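# Load slotted part into vise against jaw and stop

## Task

Pick up the block sitting on the infeed plate and set it in the vise so it lies flat across the two low bars between the jaws, with its milled slot facing downward. Its long side must be pressed against the fixed jaw (the jaw not mounted on the air cylinder's rod), and one of its ends must be pressed against the work stop (the short rod between the jaws). Setting the block down in the V-block to regrip is allowed. When finished, release the block, withdraw, and leave both arms hanging in free space with no contact with anything.

## Robot and tools

Robot: two FANUC CRX arms named left_arm and right_arm, each fitted with a Robotiq 140 mm two-finger gripper. The base of left_arm is at (+0.064, +0.318, 0) m with quat_wxyz (+0.995, 0, 0, -0.096). The base of right_arm is at (-0.058, -0.395, 0) m with quat_wxyz (+0.997, 0, 0, -0.078). Joint ranges in rad: waist -3.491..3.491, shoulder -3.140..3.140, elbow -1.187..4.328, forearm roll -3.316..3.316, wrist pitch -3.140..3.140, wrist roll -3.927..3.927. The elbows never fully straighten.

Frame: all poses use a single scene frame. Its origin sits on the table surface midway between the arms. +z is up, +x points outward across the table, and left_arm is on the +y side. The arm names are only labels and do not match the left or right of any picture. Reported hand positions can be slightly wrong, more so when an arm is stretched far.

Gripper geometry: the fingers extend along the gripper's own +z axis and close along its y axis. end_effector_position is the spot between the pads when they are shut. Closed fingertips stick out about 33 mm past that spot; fully open, about 9 mm. Closing also pushes the tips roughly 24 mm farther from the arm, so keep that clearance above any surface.

The row (used by every motion tool): 20 numbers in one flat list covering both arms, always all 20 even if only one arm moves. Order: left x, y, z, qw, qx, qy, qz, left gripper position, force_limit, speed, then the same ten for the right arm. x, y, z in metres and the quaternion (w first) are an absolute target pose for that gripper in the scene frame, not an offset. The three gripper numbers each lie in [-1, 1]. position: +1 fully open (140 mm), about -0.8 pads touch, -1 keeps closing until blocked. force_limit: roughly 14 N at -1, 60 N at 0, 107 N at +1. speed: finger gap changes at about 30 mm/s at -1, 140 at 0, 250 at +1. A 0 is a real command, so to leave a gripper unchanged resend its previous three numbers. To hold an arm still, resend the exact pose it reported in the last result before it was meant to stop, plus its gripper numbers. To keep an orientation, reuse your own target quaternion, not the drifted reported one. A call is rejected (nothing sent) if any target is over 0.6 m from the arm's last reported position along any gripper axis. Each control step the command is limited to 70 mm and 16 degrees from the measured pose; position wins over orientation when both cannot be met.

Tools:
- execute_actions: {"actions": [...], "pictures": bool}. The list holds zero or one item. Empty list: just read the state. An action {"rows": [[20 numbers], ...], "steps": n} has 1 to 15 rows and n up to 15 (default 15), each step 1/30 s; a short row list repeats its last row. A wait {"steps": n} (n up to 300) sends nothing and returns n steps after the previous result, with thinking time included. After an action the arm only continues to its last clipped pose, so check the result and send the remainder.
- move: {"target": [20 numbers], "speed": m/s from 0.002 to 0.5, default 0.25; rotation capped at twice that in rad/s}. Straight-line paths for both grippers, finishing together, lasting 0.5 to 10 s (cut off at 10 s). No obstacle avoidance, including the other arm. Grippers may lag, wander, or overshoot speed near full reach. Finger numbers are sent at the start. Result adds a "move:" line with the ending (done, off_target, moving, held, fault), any limits (paced = pose clipped, held = some steps blocked, after which motion may jump fast) and each gripper's distance to target.
- wait: {"seconds": 0 to 10}; nothing new sent.
- zoom_image: {"camera": one of cam_head_left, cam_head_right, cam_left_wrist, cam_right_wrist, "region": [x0, y0, x1, y1]} in pixels from the top-left, at most 504 by 504. All cameras are 672x504. Head cameras sit near (-0.17, about 0, 0.80) looking down over the table.
- read_manual: {"section": "licences"} gives licence text only.
The goal must hold at that moment.

Results: a state line with each gripper's position and quat_wxyz; object_status (0 moving, 1 blocked while opening, 2 blocked while closing = a grip, 3 reached target or pads met); position_measured in counts (3 open, 230 pads touching, not linear). "pose unreachable" means the clearance check altered or blocked that arm; HELD marks steps not sent. A "Hand target" line shows where the controller is driving each gripper. MOTOR HOT warns of heating from holding loads; OVER-TEMPERATURE FAULT means brakes are on until it cools. To squeeze harder while status is 2, raise force_limit and switch position between -1 and -0.98.

Cautions: time passes while you think. Contacts hit harder at higher speed and press harder the deeper the target goes past them; the arms are stiff, so aiming even slightly into a firm surface can trip a fault. A joint torque at its limit (144 N m waist, shoulder, elbow; 36 N m for the three wrist joints, held weight included) or an outside force of 150 N stops that arm for 10 s, limp, and drops the rest of the call. Keep the arms from striking or pushing each other. Never knock anything off the table. Avoid drops, slips and slams. Parts may occasionally be tugged or nudged by outside disturbances.

Each tool is called as name([rows], argument=value, ...), one row to a line, values as JSON.

## Session

execute_actions(actions=[])

Scene clock: 0.00 s of 6600.00 s.
left_arm: end_effector_position=(+0.1260, +0.0011, +0.3424) position_measured=3 object_status=3 end_effector_quat_wxyz=(-0.065, +0.144, +0.977, +0.146) | right_arm: end_effector_position=(+0.4994, -0.9142, +0.1507) position_measured=3 object_status=3 end_effector_quat_wxyz=(-0.062, +0.896, +0.298, +0.324)
Joint positions: left_arm=[-0.863 -0.015  0.213 -0.089 -2.108 -0.841] | right_arm=[-0.748  0.765  0.833 -0.663 -1.527  3.108]
Joint velocities: left_arm=[ 0.     0.     0.001  0.    -0.    -0.001] | right_arm=[ 0.  0. -0.  0.  0. -0.]
Hand target (left_arm): +0.126, +0.001, +0.342; -0.065, +0.144, +0.977, +0.146
Hand target (right_arm): +0.499, -0.914, +0.151; -0.062, +0.896, +0.298, +0.324
camera_calibration (this result's frames):
cam_left_wrist: T_world_to_cam=[[0.32503, 0.911411, 0.25236, -0.124139], [0.906799, -0.376109, 0.190415, -0.175453], [0.268461, 0.166949, -0.948713, 0.478108], [0, 0, 0, 1]] pos_world=[0.0710963, -0.0326681, 0.518324]
cam_right_wrist: T_world_to_cam=[[0.558768, -0.823581, 0.0974301, -1.05225], [-0.746708, -0.550737, -0.372983, -0.0684958], [0.36084, 0.135659, -0.922709, 0.274197], [0, 0, 0, 1]] pos_world=[0.437876, -0.941533, 0.329977]

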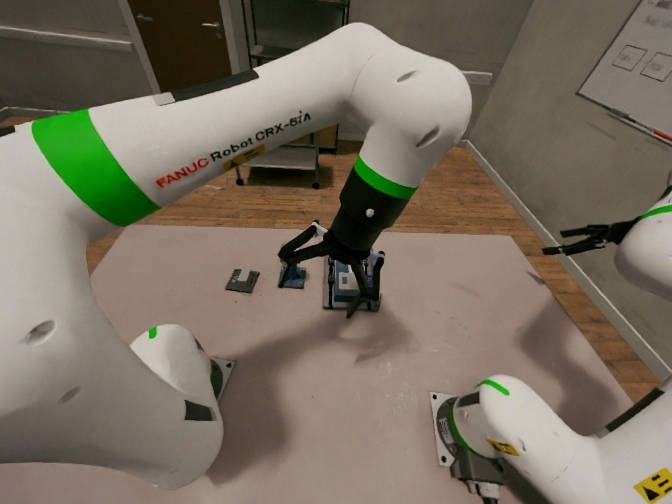

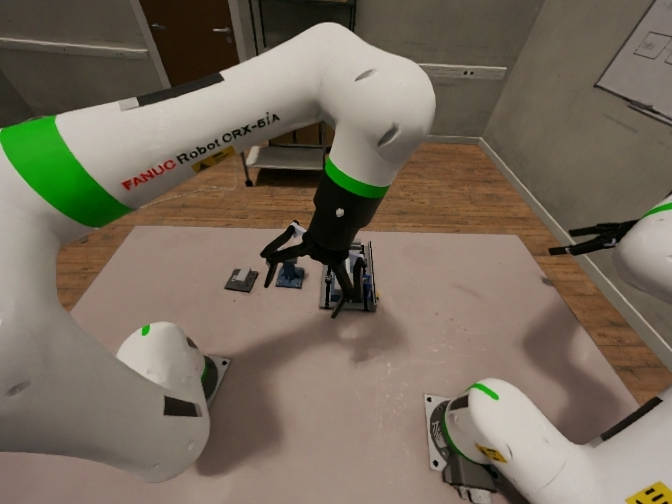

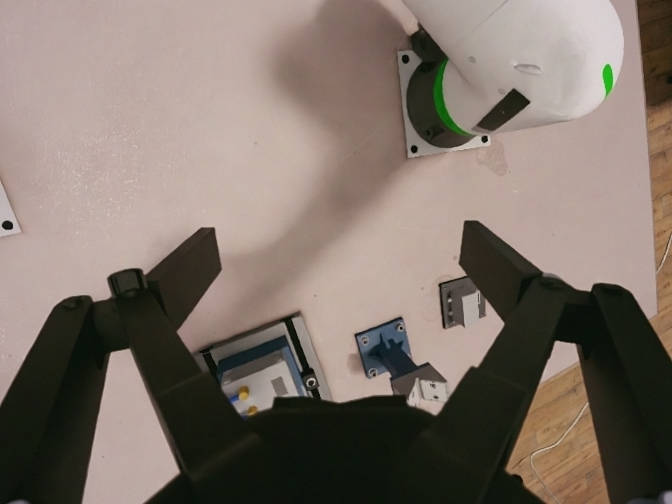

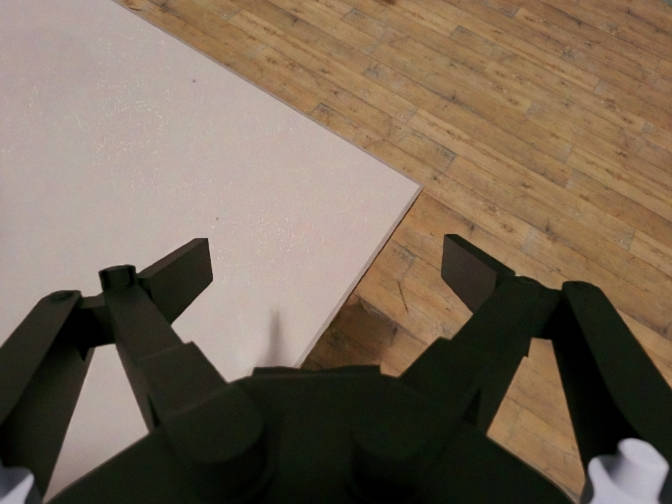

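move(target=[0.34,0.22,0.27,0,0.7071,-0.7071,0,1,0,0,0.4994,-0.9142,0.1507,-0.062,0.896,0.298,0.324,1,0,0], speed=0.4)

move(target=[0.38,0.22,0.25,0,1,0,0,1,0,0,0.4994,-0.9142,0.1507,-0.062,0.896,0.298,0.324,1,0,0], speed=0.4)

execute_actions(actions=[], pictures=false)

Scene clock: 13.70 s of 6600.00 s.
left_arm: end_effector_position=(+0.3395, +0.2201, +0.2698) position_measured=3 object_status=3 end_effector_quat_wxyz=(-0.000, +0.707, -0.707, -0.001) | right_arm: end_effector_position=(+0.4994, -0.9142, +0.1507) position_measured=3 object_status=3 end_effector_quat_wxyz=(-0.062, +0.896, +0.298, +0.324)
Joint positions: left_arm=[ 0.309 -0.407 -0.255 -0.002 -1.724 -0.116] | right_arm=[-0.748  0.765  0.832 -0.663 -1.526  3.11 ]
Joint velocities: left_arm=[ 0.001 -0.     0.     0.     0.002  0.   ] | right_arm=[ 0.     0.001 -0.     0.    -0.    -0.   ]
Hand target (left_arm): +0.339, +0.220, +0.270; +0.000, +0.707, -0.707, -0.001
Hand target (right_arm): +0.499, -0.914, +0.151; -0.062, +0.896, +0.298, +0.324
Off the commanded pose (left_arm): 0.001 m, 0 deg.
Off the commanded pose (right_arm): 0.000 m, 0 deg.
After step 90, 7.90 s passed at rest.
move: done
camera_calibration (this result's frames):
cam_left_wrist: T_world_to_cam=[[-0.999602, 0.0269656, -0.00831155, 0.339917], [0.0219285, 0.927729, 0.37261, -0.308604], [0.0177585, 0.37228, -0.927951, 0.349715], [0, 0, 0, 1]] pos_world=[0.340339, 0.146943, 0.442332]
cam_right_wrist: T_world_to_cam=[[0.559163, -0.823179, 0.0985549, -1.05228], [-0.746139, -0.55149, -0.37301, -0.0694562], [0.361406, 0.135038, -0.922578, 0.273271], [0, 0, 0, 1]] pos_world=[0.437811, -0.941423, 0.329913]

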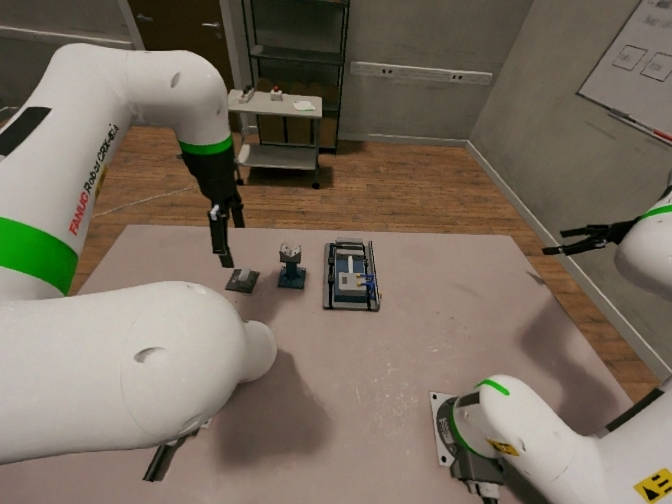

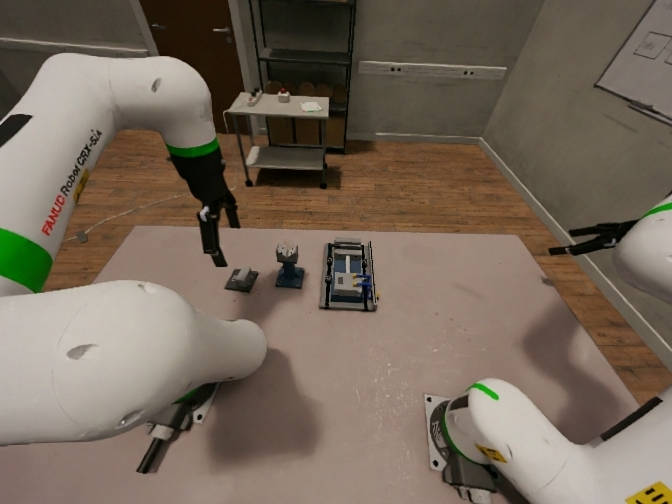

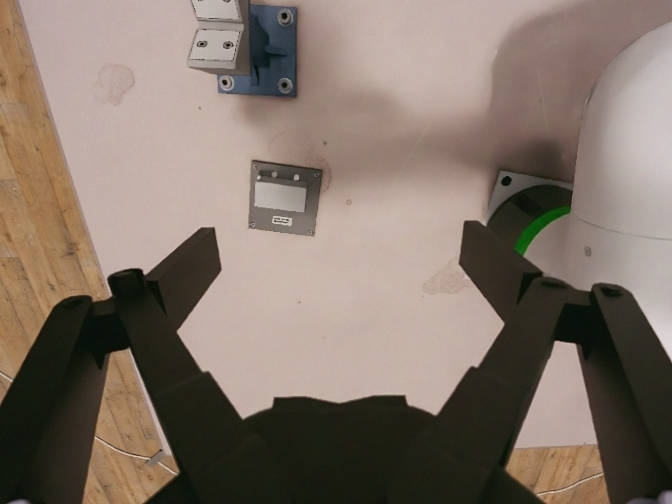

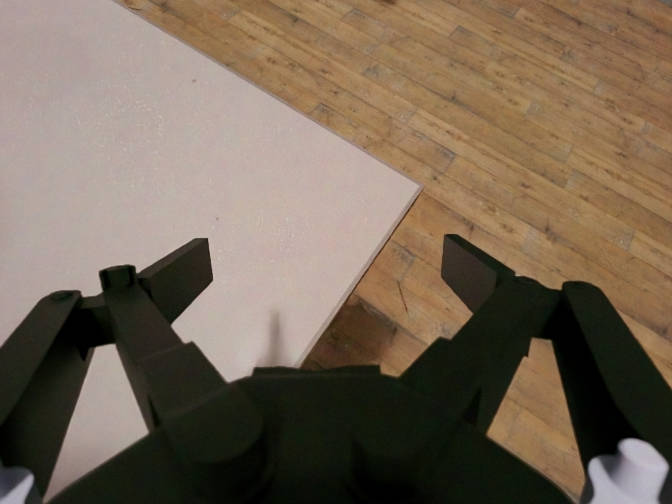

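Scene clock: 16.13 s of 6600.00 s.
left_arm: end_effector_position=(+0.3799, +0.2200, +0.2501) position_measured=3 object_status=3 end_effector_quat_wxyz=(+0.000, +1.000, -0.000, +0.000) | right_arm: end_effector_position=(+0.4994, -0.9142, +0.1507) position_measured=3 object_status=3 end_effector_quat_wxyz=(-0.062, +0.896, +0.298, +0.324)
Joint positions: left_arm=[ 0.295 -0.309 -0.237  0.    -1.643  1.468] | right_arm=[-0.748  0.765  0.832 -0.663 -1.526  3.11 ]
Joint velocities: left_arm=[-0.     0.     0.    -0.    -0.003 -0.   ] | right_arm=[ 0.    -0.    -0.     0.002  0.    -0.   ]
Hand target (left_arm): +0.380, +0.220, +0.250; +0.000, +1.000, -0.000, +0.000
Hand target (right_arm): +0.499, -0.914, +0.151; -0.062, +0.896, +0.298, +0.324
Off the commanded pose (left_arm): 0.000 m, 0 deg.
Off the commanded pose (right_arm): 0.000 m, 0 deg.
move: done
camera_calibration (this result's frames):
cam_left_wrist: T_world_to_cam=[[-0.0272913, -0.999578, -0.00995456, 0.237022], [-0.928353, 0.0216513, 0.371069, 0.258716], [-0.370697, 0.0193683, -0.928552, 0.55608], [0, 0, 0, 1]] pos_world=[0.452786, 0.22055, 0.422707]
cam_right_wrist: T_world_to_cam=[[0.559162, -0.82318, 0.0985555, -1.05228], [-0.746139, -0.551489, -0.37301, -0.0694555], [0.361407, 0.135037, -0.922578, 0.27327], [0, 0, 0, 1]] pos_world=[0.437811, -0.941422, 0.329913]

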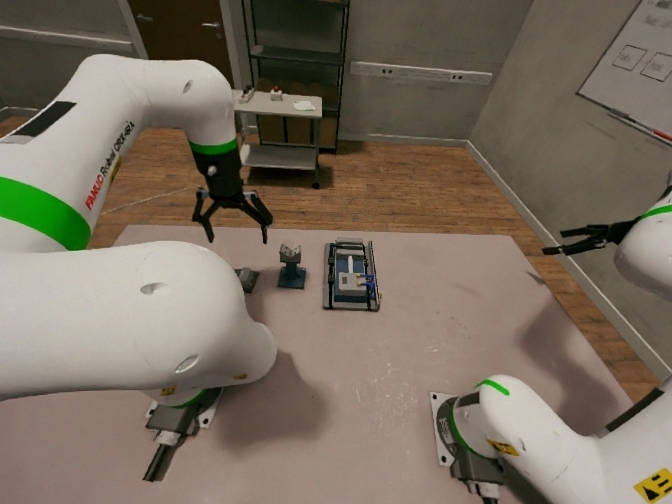

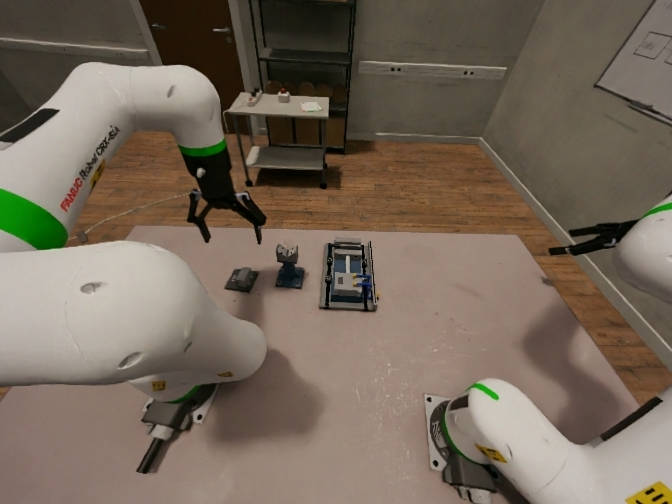

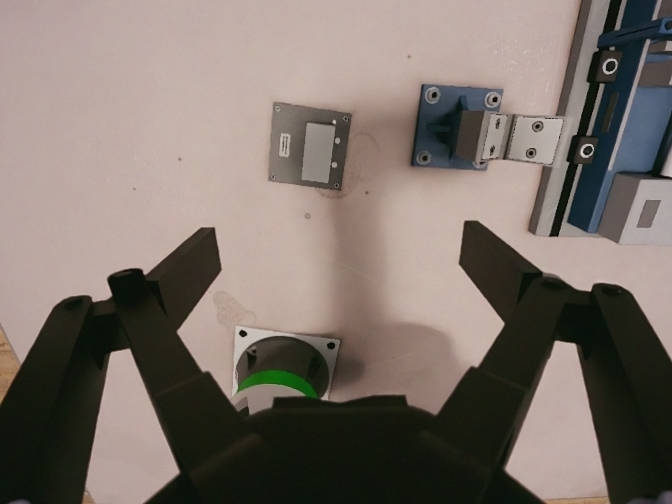

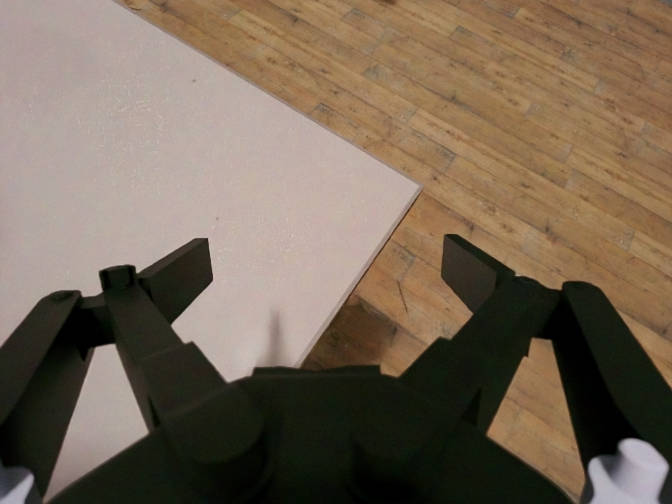

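Scene clock: 16.13 s of 6600.00 s.
left_arm: end_effector_position=(+0.3799, +0.2200, +0.2501) position_measured=3 object_status=3 end_effector_quat_wxyz=(+0.000, +1.000, -0.000, +0.000) | right_arm: end_effector_position=(+0.4994, -0.9142, +0.1507) position_measured=3 object_status=3 end_effector_quat_wxyz=(-0.062, +0.896, +0.298, +0.324)
Joint positions: left_arm=[ 0.295 -0.309 -0.237  0.    -1.643  1.468] | right_arm=[-0.748  0.765  0.832 -0.663 -1.526  3.11 ]
Joint velocities: left_arm=[-0.     0.     0.    -0.    -0.003 -0.   ] | right_arm=[ 0.    -0.    -0.     0.002  0.    -0.   ]
Hand target (left_arm): +0.380, +0.220, +0.250; +0.000, +1.000, -0.000, +0.000
Hand target (right_arm): +0.499, -0.914, +0.151; -0.062, +0.896, +0.298, +0.324
Off the commanded pose (left_arm): 0.000 m, 0 deg.
Off the commanded pose (right_arm): 0.000 m, 0 deg.

move(target=[0.414,0.34,0.16,0,0.672,-0.74,0,0.5,0,0,0.4994,-0.9142,0.1507,-0.062,0.896,0.298,0.324,1,0,0], speed=0.4)

move(target=[0.414,0.24,0.12,0,0.672,-0.74,0,0.5,0,0,0.4994,-0.9142,0.1507,-0.062,0.896,0.298,0.324,1,0,0])

Scene clock: 24.47 s of 6600.00 s.
left_arm: end_effector_position=(+0.4137, +0.3398, +0.1600) position_measured=66 object_status=3 end_effector_quat_wxyz=(+0.000, +0.672, -0.740, -0.000) | right_arm: end_effector_position=(+0.4994, -0.9142, +0.1507) position_measured=3 object_status=3 end_effector_quat_wxyz=(-0.062, +0.896, +0.298, +0.324)
Joint positions: left_arm=[ 0.634 -0.245 -0.399 -0.    -1.417 -0.538] | right_arm=[-0.748  0.765  0.832 -0.663 -1.526  3.11 ]
Joint velocities: left_arm=[ 0.001 -0.    -0.001  0.001  0.001 -0.001] | right_arm=[ 0.001 -0.     0.    -0.     0.    -0.   ]
Hand target (left_arm): +0.414, +0.340, +0.160; -0.000, -0.672, +0.740, +0.000
Hand target (right_arm): +0.499, -0.914, +0.151; -0.062, +0.896, +0.298, +0.324
Off the commanded pose (left_arm): 0.000 m, 0 deg.
Off the commanded pose (right_arm): 0.000 m, 0 deg.
After step 90, 2.77 s passed at rest.
move: done
camera_calibration (this result's frames):
cam_left_wrist: T_world_to_cam=[[-0.992313, 0.123403, -0.0092899, 0.374317], [0.111163, 0.921836, 0.371296, -0.415086], [0.0543829, 0.36741, -0.928468, 0.188532], [0, 0, 0, 1]] pos_world=[0.407329, 0.267181, 0.332643]
cam_right_wrist: T_world_to_cam=[[0.559151, -0.823187, 0.0985555, -1.05229], [-0.746146, -0.551479, -0.37301, -0.0694521], [0.361408, 0.135032, -0.922578, 0.273268], [0, 0, 0, 1]] pos_world=[0.437804, -0.941429, 0.329913]

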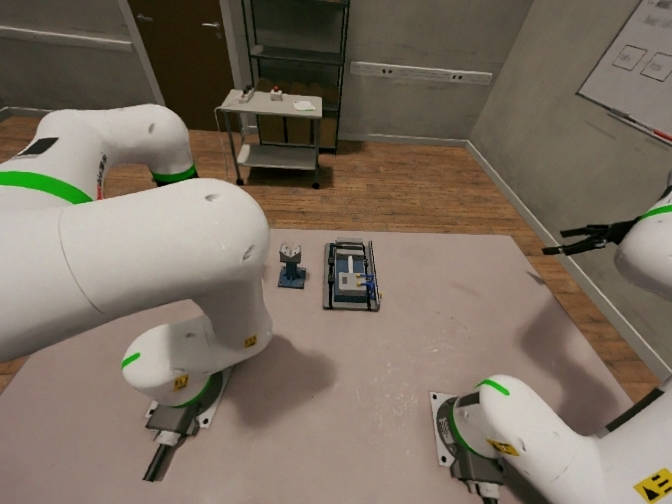

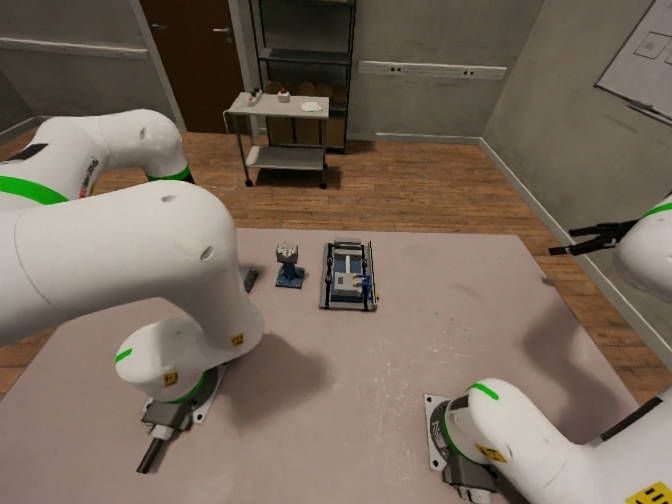

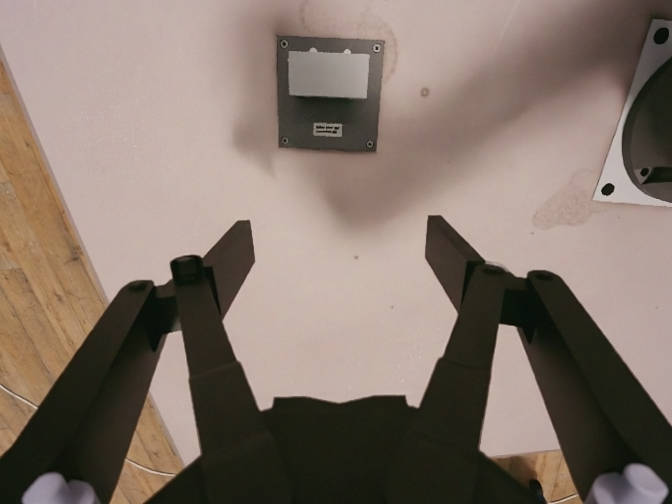

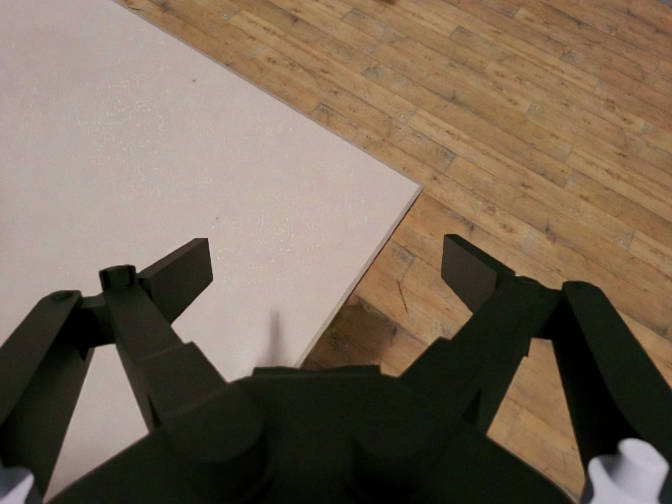

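Scene clock: 25.33 s of 6600.00 s.
left_arm: end_effector_position=(+0.4140, +0.2401, +0.1200) position_measured=66 object_status=3 end_effector_quat_wxyz=(-0.000, +0.672, -0.740, +0.000) | right_arm: end_effector_position=(+0.4994, -0.9142, +0.1507) position_measured=3 object_status=3 end_effector_quat_wxyz=(-0.062, +0.896, +0.298, +0.324)
Joint positions: left_arm=[ 0.345 -0.201 -0.46   0.    -1.311 -0.248] | right_arm=[-0.748  0.765  0.832 -0.663 -1.526  3.11 ]
Joint velocities: left_arm=[-0.001 -0.     0.001 -0.    -0.     0.001] | right_arm=[ 0.     0.001  0.001  0.001 -0.    -0.   ]
Hand target (left_arm): +0.414, +0.240, +0.120; +0.000, -0.672, +0.740, -0.000
Hand target (right_arm): +0.499, -0.914, +0.151; -0.062, +0.896, +0.298, +0.324
Off the commanded pose (left_arm): 0.000 m, 0 deg.
Off the commanded pose (right_arm): 0.000 m, 0 deg.
move: done
camera_calibration (this result's frames):
cam_left_wrist: T_world_to_cam=[[-0.992328, 0.123194, -0.01045, 0.386742], [0.110563, 0.922049, 0.370947, -0.308174], [0.055334, 0.366946, -0.928595, 0.187741], [0, 0, 0, 1]] pos_world=[0.407459, 0.167616, 0.292693]
cam_right_wrist: T_world_to_cam=[[0.559151, -0.823187, 0.0985557, -1.05229], [-0.746146, -0.55148, -0.37301, -0.0694521], [0.361409, 0.135032, -0.922578, 0.273268], [0, 0, 0, 1]] pos_world=[0.437804, -0.941429, 0.329913]

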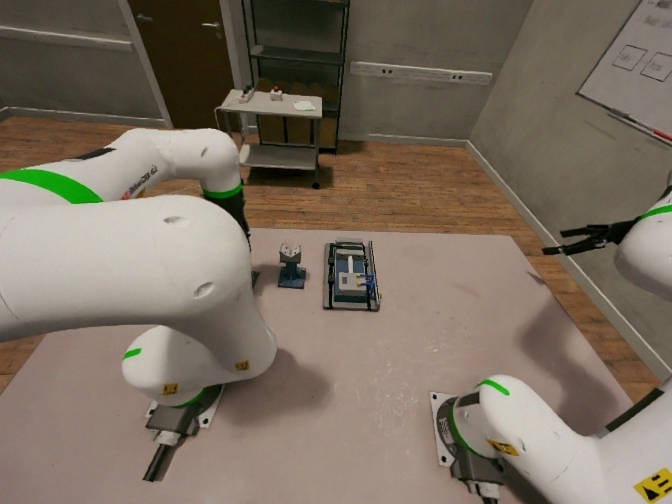

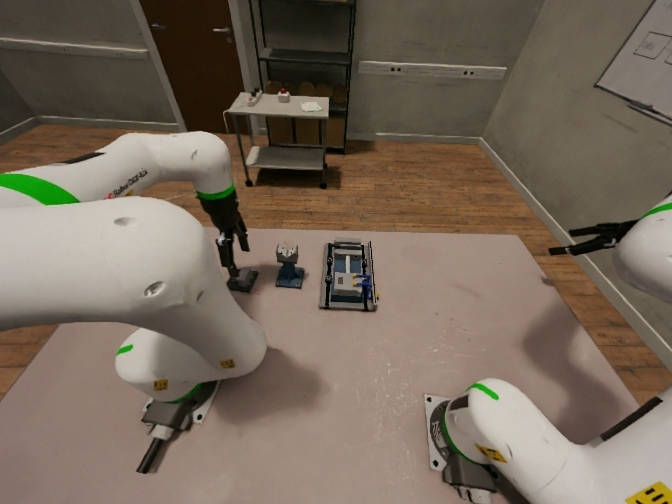

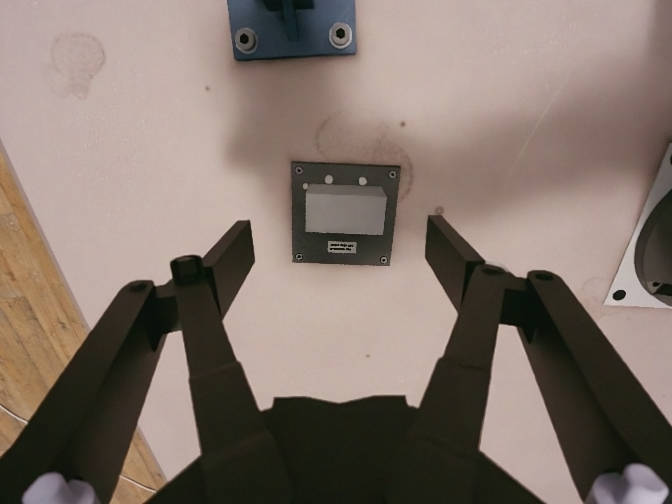

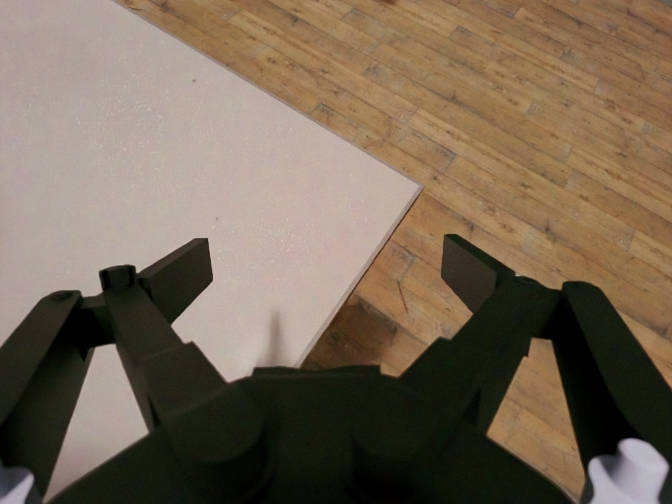

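move(target=[0.411,0.238,0.045,0,0.665,-0.747,0,0.5,0,0,0.4994,-0.9142,0.1507,-0.062,0.896,0.298,0.324,1,0,0], speed=0.12)

move(target=[0.411,0.238,0.045,0,0.665,-0.747,0,-1,0,0,0.4994,-0.9142,0.1507,-0.062,0.896,0.298,0.324,1,0,0])

move(target=[0.42,0.22,0.26,0,0.7071,-0.7071,0,-1,0,0,0.4994,-0.9142,0.1507,-0.062,0.896,0.298,0.324,1,0,0])

Scene clock: 32.67 s of 6600.00 s.
left_arm: end_effector_position=(+0.4109, +0.2380, +0.0451) position_measured=66 object_status=3 end_effector_quat_wxyz=(-0.000, +0.665, -0.747, +0.000) | right_arm: end_effector_position=(+0.4994, -0.9142, +0.1507) position_measured=3 object_status=3 end_effector_quat_wxyz=(-0.062, +0.896, +0.298, +0.324)
Joint positions: left_arm=[ 0.339 -0.134 -0.591  0.    -1.114 -0.263] | right_arm=[-0.748  0.765  0.832 -0.663 -1.526  3.11 ]
Joint velocities: left_arm=[ 0.     0.001  0.     0.001  0.003 -0.   ] | right_arm=[ 0.     0.001  0.     0.001 -0.     0.   ]
Hand target (left_arm): +0.411, +0.238, +0.045; -0.000, -0.665, +0.747, -0.000
Hand target (right_arm): +0.499, -0.914, +0.151; -0.062, +0.896, +0.298, +0.324
Off the commanded pose (left_arm): 0.000 m, 0 deg.
Off the commanded pose (right_arm): 0.000 m, 0 deg.
After step 90, 3.37 s passed at rest.
move: done
camera_calibration (this result's frames):
cam_left_wrist: T_world_to_cam=[[-0.989677, 0.142966, -0.0100395, 0.377311], [0.129074, 0.919573, 0.371113, -0.285051], [0.0622884, 0.365986, -0.928534, 0.116519], [0, 0, 0, 1]] pos_world=[0.402951, 0.165538, 0.217766]
cam_right_wrist: T_world_to_cam=[[0.559151, -0.823187, 0.0985557, -1.05229], [-0.746146, -0.55148, -0.37301, -0.0694521], [0.361408, 0.135032, -0.922578, 0.273268], [0, 0, 0, 1]] pos_world=[0.437804, -0.941429, 0.329913]

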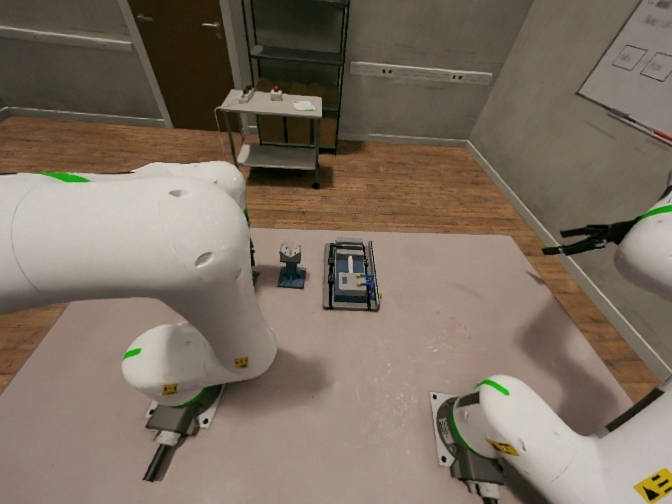

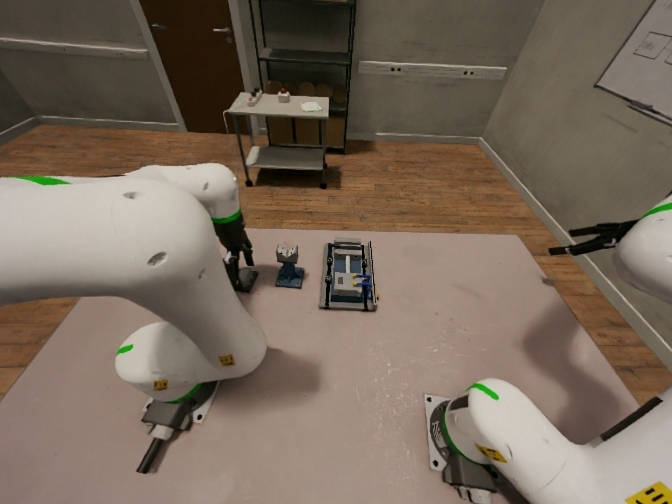

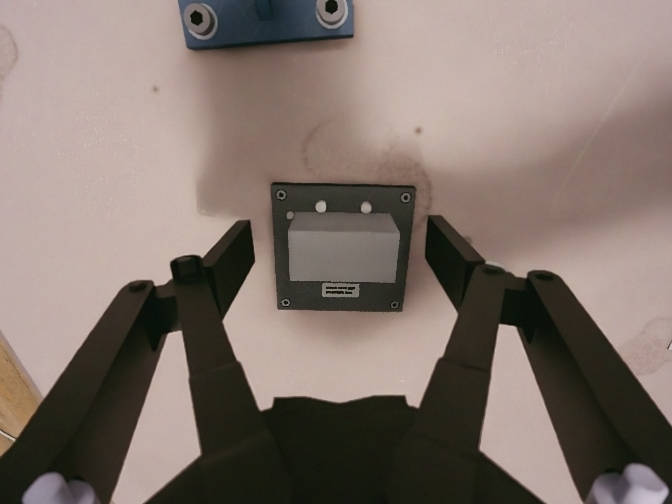

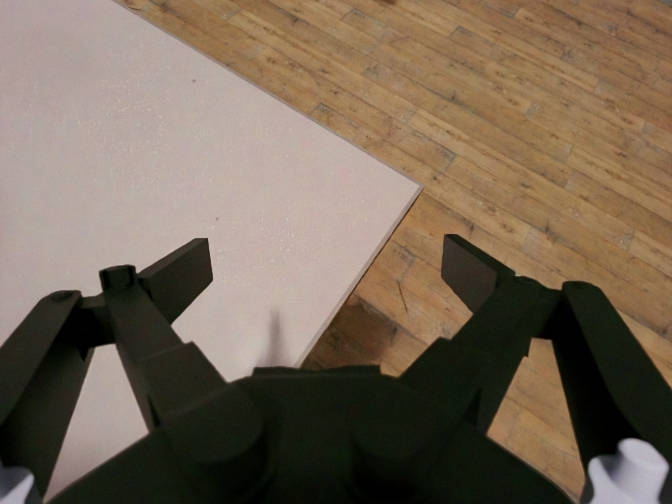

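Scene clock: 33.37 s of 6600.00 s.
left_arm: end_effector_position=(+0.4110, +0.2380, +0.0450) position_measured=143 object_status=2 end_effector_quat_wxyz=(+0.000, +0.665, -0.747, -0.000) | right_arm: end_effector_position=(+0.4994, -0.9142, +0.1507) position_measured=3 object_status=3 end_effector_quat_wxyz=(-0.062, +0.896, +0.298, +0.324)
Joint positions: left_arm=[ 0.339 -0.133 -0.59   0.    -1.114 -0.263] | right_arm=[-0.748  0.765  0.832 -0.663 -1.526  3.11 ]
Joint velocities: left_arm=[-0.     0.001  0.     0.    -0.001  0.002] | right_arm=[-0.     0.    -0.001 -0.     0.    -0.   ]
Hand target (left_arm): +0.411, +0.238, +0.045; -0.000, -0.665, +0.747, -0.000
Hand target (right_arm): +0.499, -0.914, +0.151; -0.062, +0.896, +0.298, +0.324
Off the commanded pose (left_arm): 0.000 m, 0 deg.
Off the commanded pose (right_arm): 0.000 m, 0 deg.
move: done
camera_calibration (this result's frames):
cam_left_wrist: T_world_to_cam=[[-0.989677, 0.142972, -0.00992536, 0.377395], [0.129122, 0.919564, 0.371119, -0.285057], [0.0621868, 0.366007, -0.928532, 0.116431], [0, 0, 0, 1]] pos_world=[0.403066, 0.165557, 0.217646]
cam_right_wrist: T_world_to_cam=[[0.559152, -0.823187, 0.0985555, -1.05229], [-0.746146, -0.55148, -0.37301, -0.0694523], [0.361408, 0.135032, -0.922578, 0.273268], [0, 0, 0, 1]] pos_world=[0.437804, -0.941429, 0.329913]

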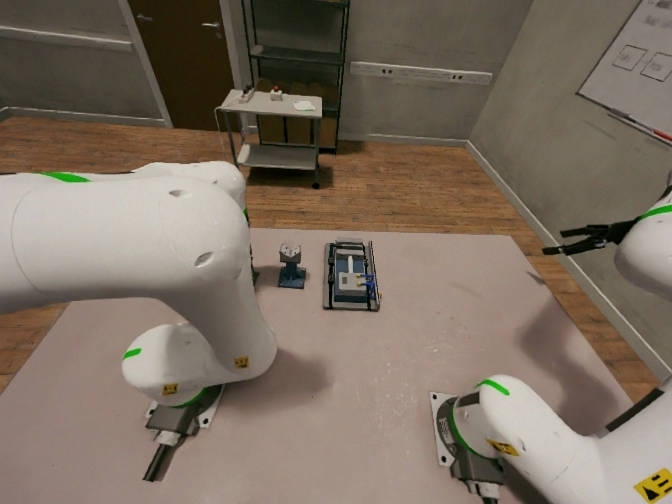

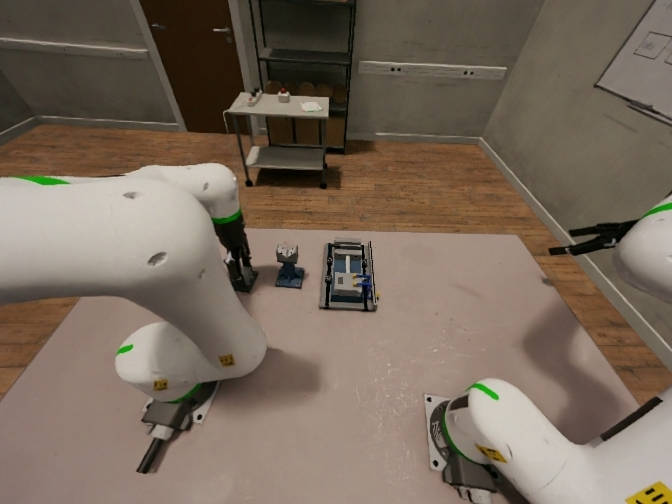

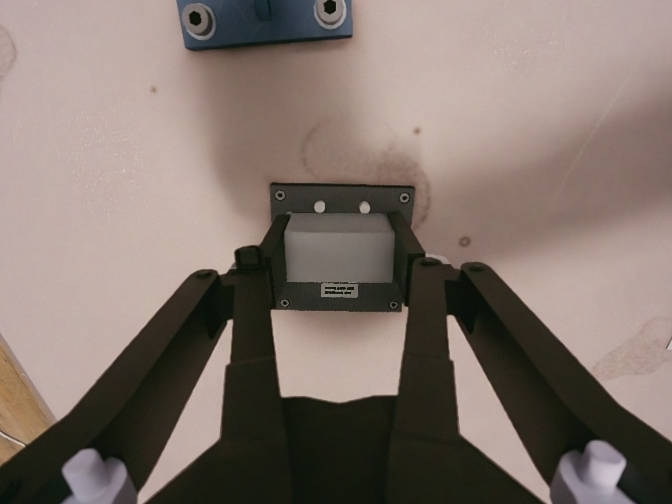

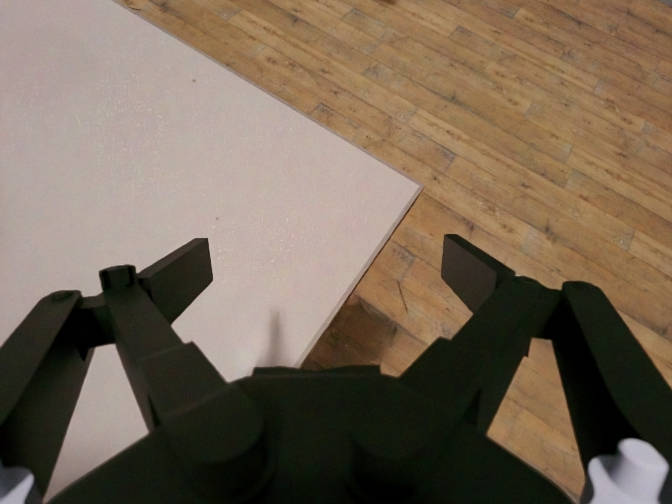

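Scene clock: 34.67 s of 6600.00 s.
left_arm: end_effector_position=(+0.4204, +0.2201, +0.2598) position_measured=143 object_status=2 end_effector_quat_wxyz=(-0.000, +0.707, -0.707, -0.000) | right_arm: end_effector_position=(+0.4994, -0.9142, +0.1507) position_measured=3 object_status=3 end_effector_quat_wxyz=(-0.062, +0.896, +0.298, +0.324)
Joint positions: left_arm=[ 0.283 -0.204 -0.134 -0.    -1.64  -0.09 ] | right_arm=[-0.748  0.765  0.832 -0.663 -1.526  3.11 ]
Joint velocities: left_arm=[ 0.001 -0.    -0.    -0.    -0.001  0.   ] | right_arm=[-0.  0.  0. -0. -0. -0.]
Hand target (left_arm): +0.420, +0.220, +0.260; -0.000, +0.707, -0.707, -0.000
Hand target (right_arm): +0.499, -0.914, +0.151; -0.062, +0.896, +0.298, +0.324
Off the commanded pose (left_arm): 0.000 m, 0 deg.
Off the commanded pose (right_arm): 0.000 m, 0 deg.
move: done
camera_calibration (this result's frames):
cam_left_wrist: T_world_to_cam=[[-0.999599, 0.0264852, -0.00997722, 0.421267], [0.0208912, 0.928312, 0.371216, -0.306034], [0.0190937, 0.370859, -0.928493, 0.338902], [0, 0, 0, 1]] pos_world=[0.42102, 0.147253, 0.432476]
cam_right_wrist: T_world_to_cam=[[0.559151, -0.823187, 0.0985556, -1.05229], [-0.746146, -0.55148, -0.37301, -0.0694523], [0.361408, 0.135032, -0.922578, 0.273268], [0, 0, 0, 1]] pos_world=[0.437804, -0.941429, 0.329913]

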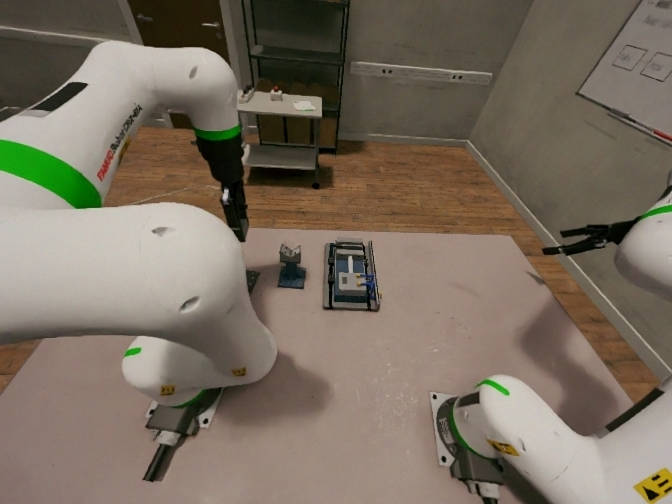

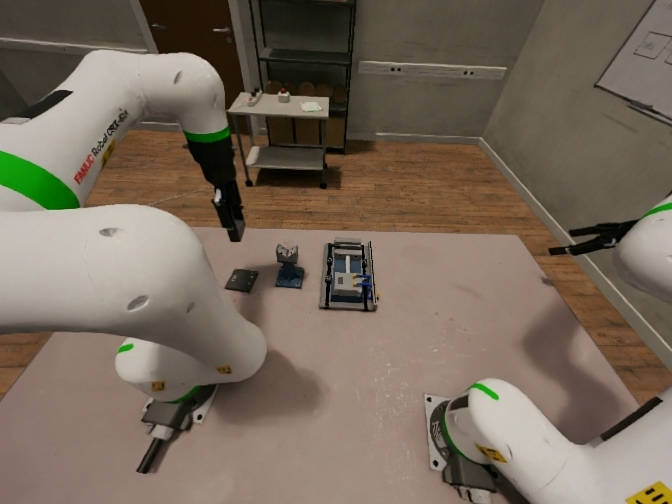

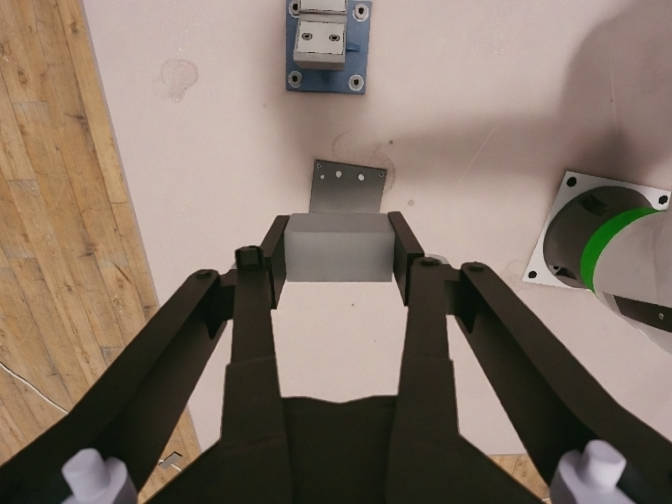

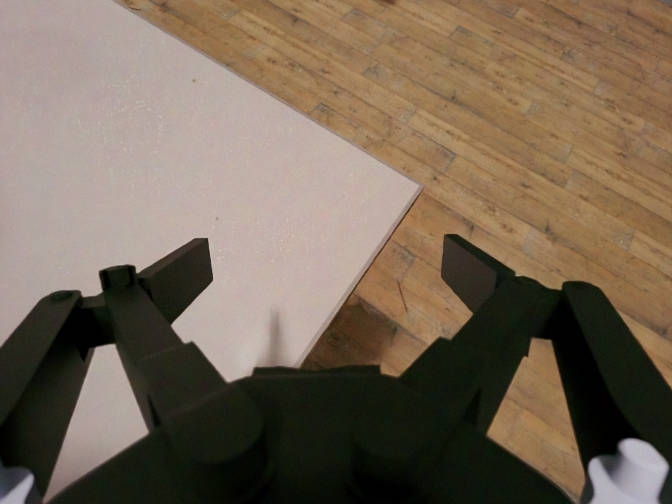

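move(target=[0.44,-0.02,0.27,0,1,0,0,-1,0,0,0.4994,-0.9142,0.1507,-0.062,0.896,0.298,0.324,1,0,0], speed=0.4)

zoom_image(camera="cam_head_left", region=[260,170,400,310])

Scene clock: 40.83 s of 6600.00 s.
left_arm: end_effector_position=(+0.4403, -0.0199, +0.2703) position_measured=143 object_status=2 end_effector_quat_wxyz=(+0.000, +1.000, +0.000, +0.000) | right_arm: end_effector_position=(+0.4994, -0.9142, +0.1507) position_measured=3 object_status=3 end_effector_quat_wxyz=(-0.062, +0.896, +0.298, +0.324)
Joint positions: left_arm=[-0.279  0.147  0.231  0.    -1.654  2.043] | right_arm=[-0.748  0.765  0.832 -0.663 -1.526  3.11 ]
Joint velocities: left_arm=[-0.     0.001  0.    -0.001 -0.001  0.001] | right_arm=[-0.     0.001  0.001 -0.    -0.     0.   ]
Hand target (left_arm): +0.440, -0.020, +0.270; +0.000, +1.000, +0.000, +0.000
Hand target (right_arm): +0.499, -0.914, +0.151; -0.062, +0.896, +0.298, +0.324
Off the commanded pose (left_arm): 0.000 m, 0 deg.
Off the commanded pose (right_arm): 0.000 m, 0 deg.
After step 100, 0.40 s passed at rest.
move: done
camera_calibration (this result's frames):
cam_left_wrist: T_world_to_cam=[[-0.027151, -0.99959, -0.00913058, -0.00122934], [-0.928562, 0.0218372, 0.370534, 0.312688], [-0.370182, 0.0185387, -0.928774, 0.601686], [0, 0, 0, 1]] pos_world=[0.513051, -0.0192115, 0.442957]
cam_right_wrist: T_world_to_cam=[[0.559151, -0.823187, 0.0985556, -1.05229], [-0.746146, -0.55148, -0.37301, -0.0694521], [0.361408, 0.135032, -0.922578, 0.273268], [0, 0, 0, 1]] pos_world=[0.437804, -0.941429, 0.329913]

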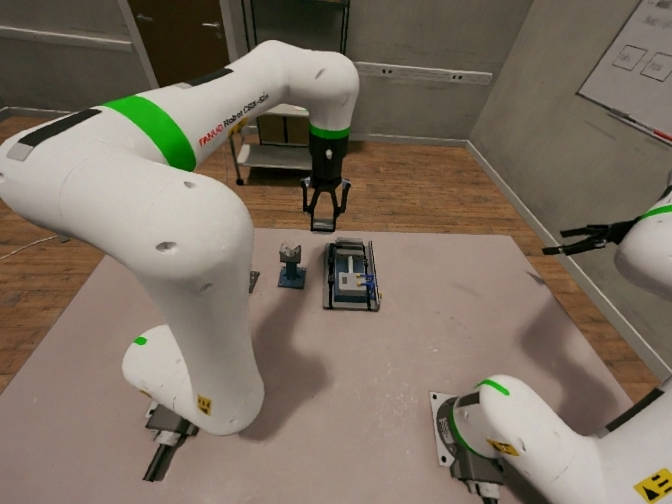

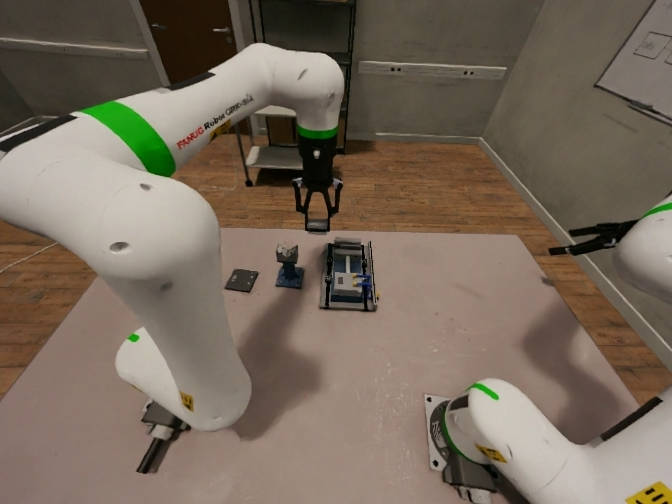

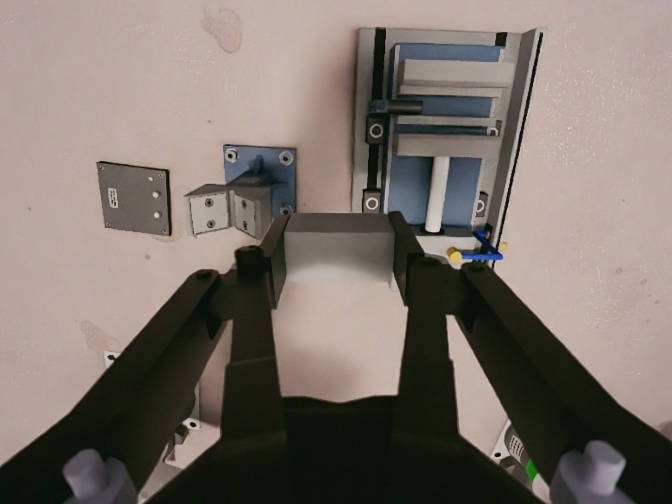

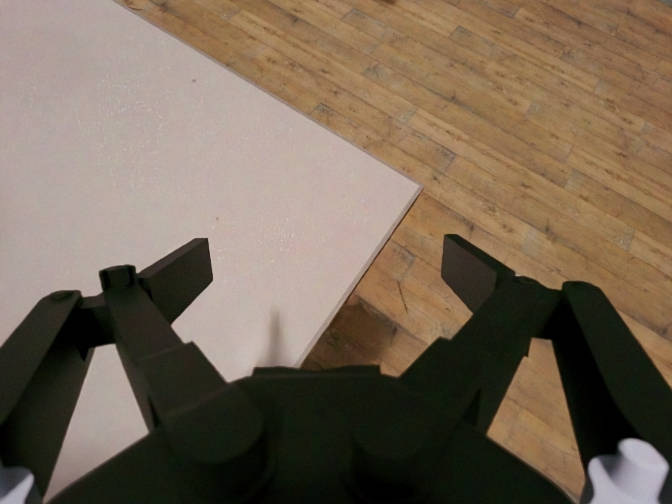

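Region (260, 170, 400, 310) of cam_head_left's 672x504 image, scaled by 3.600, with more detail than that image has.

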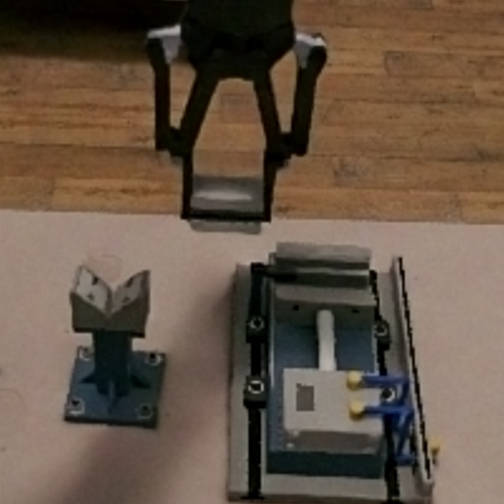

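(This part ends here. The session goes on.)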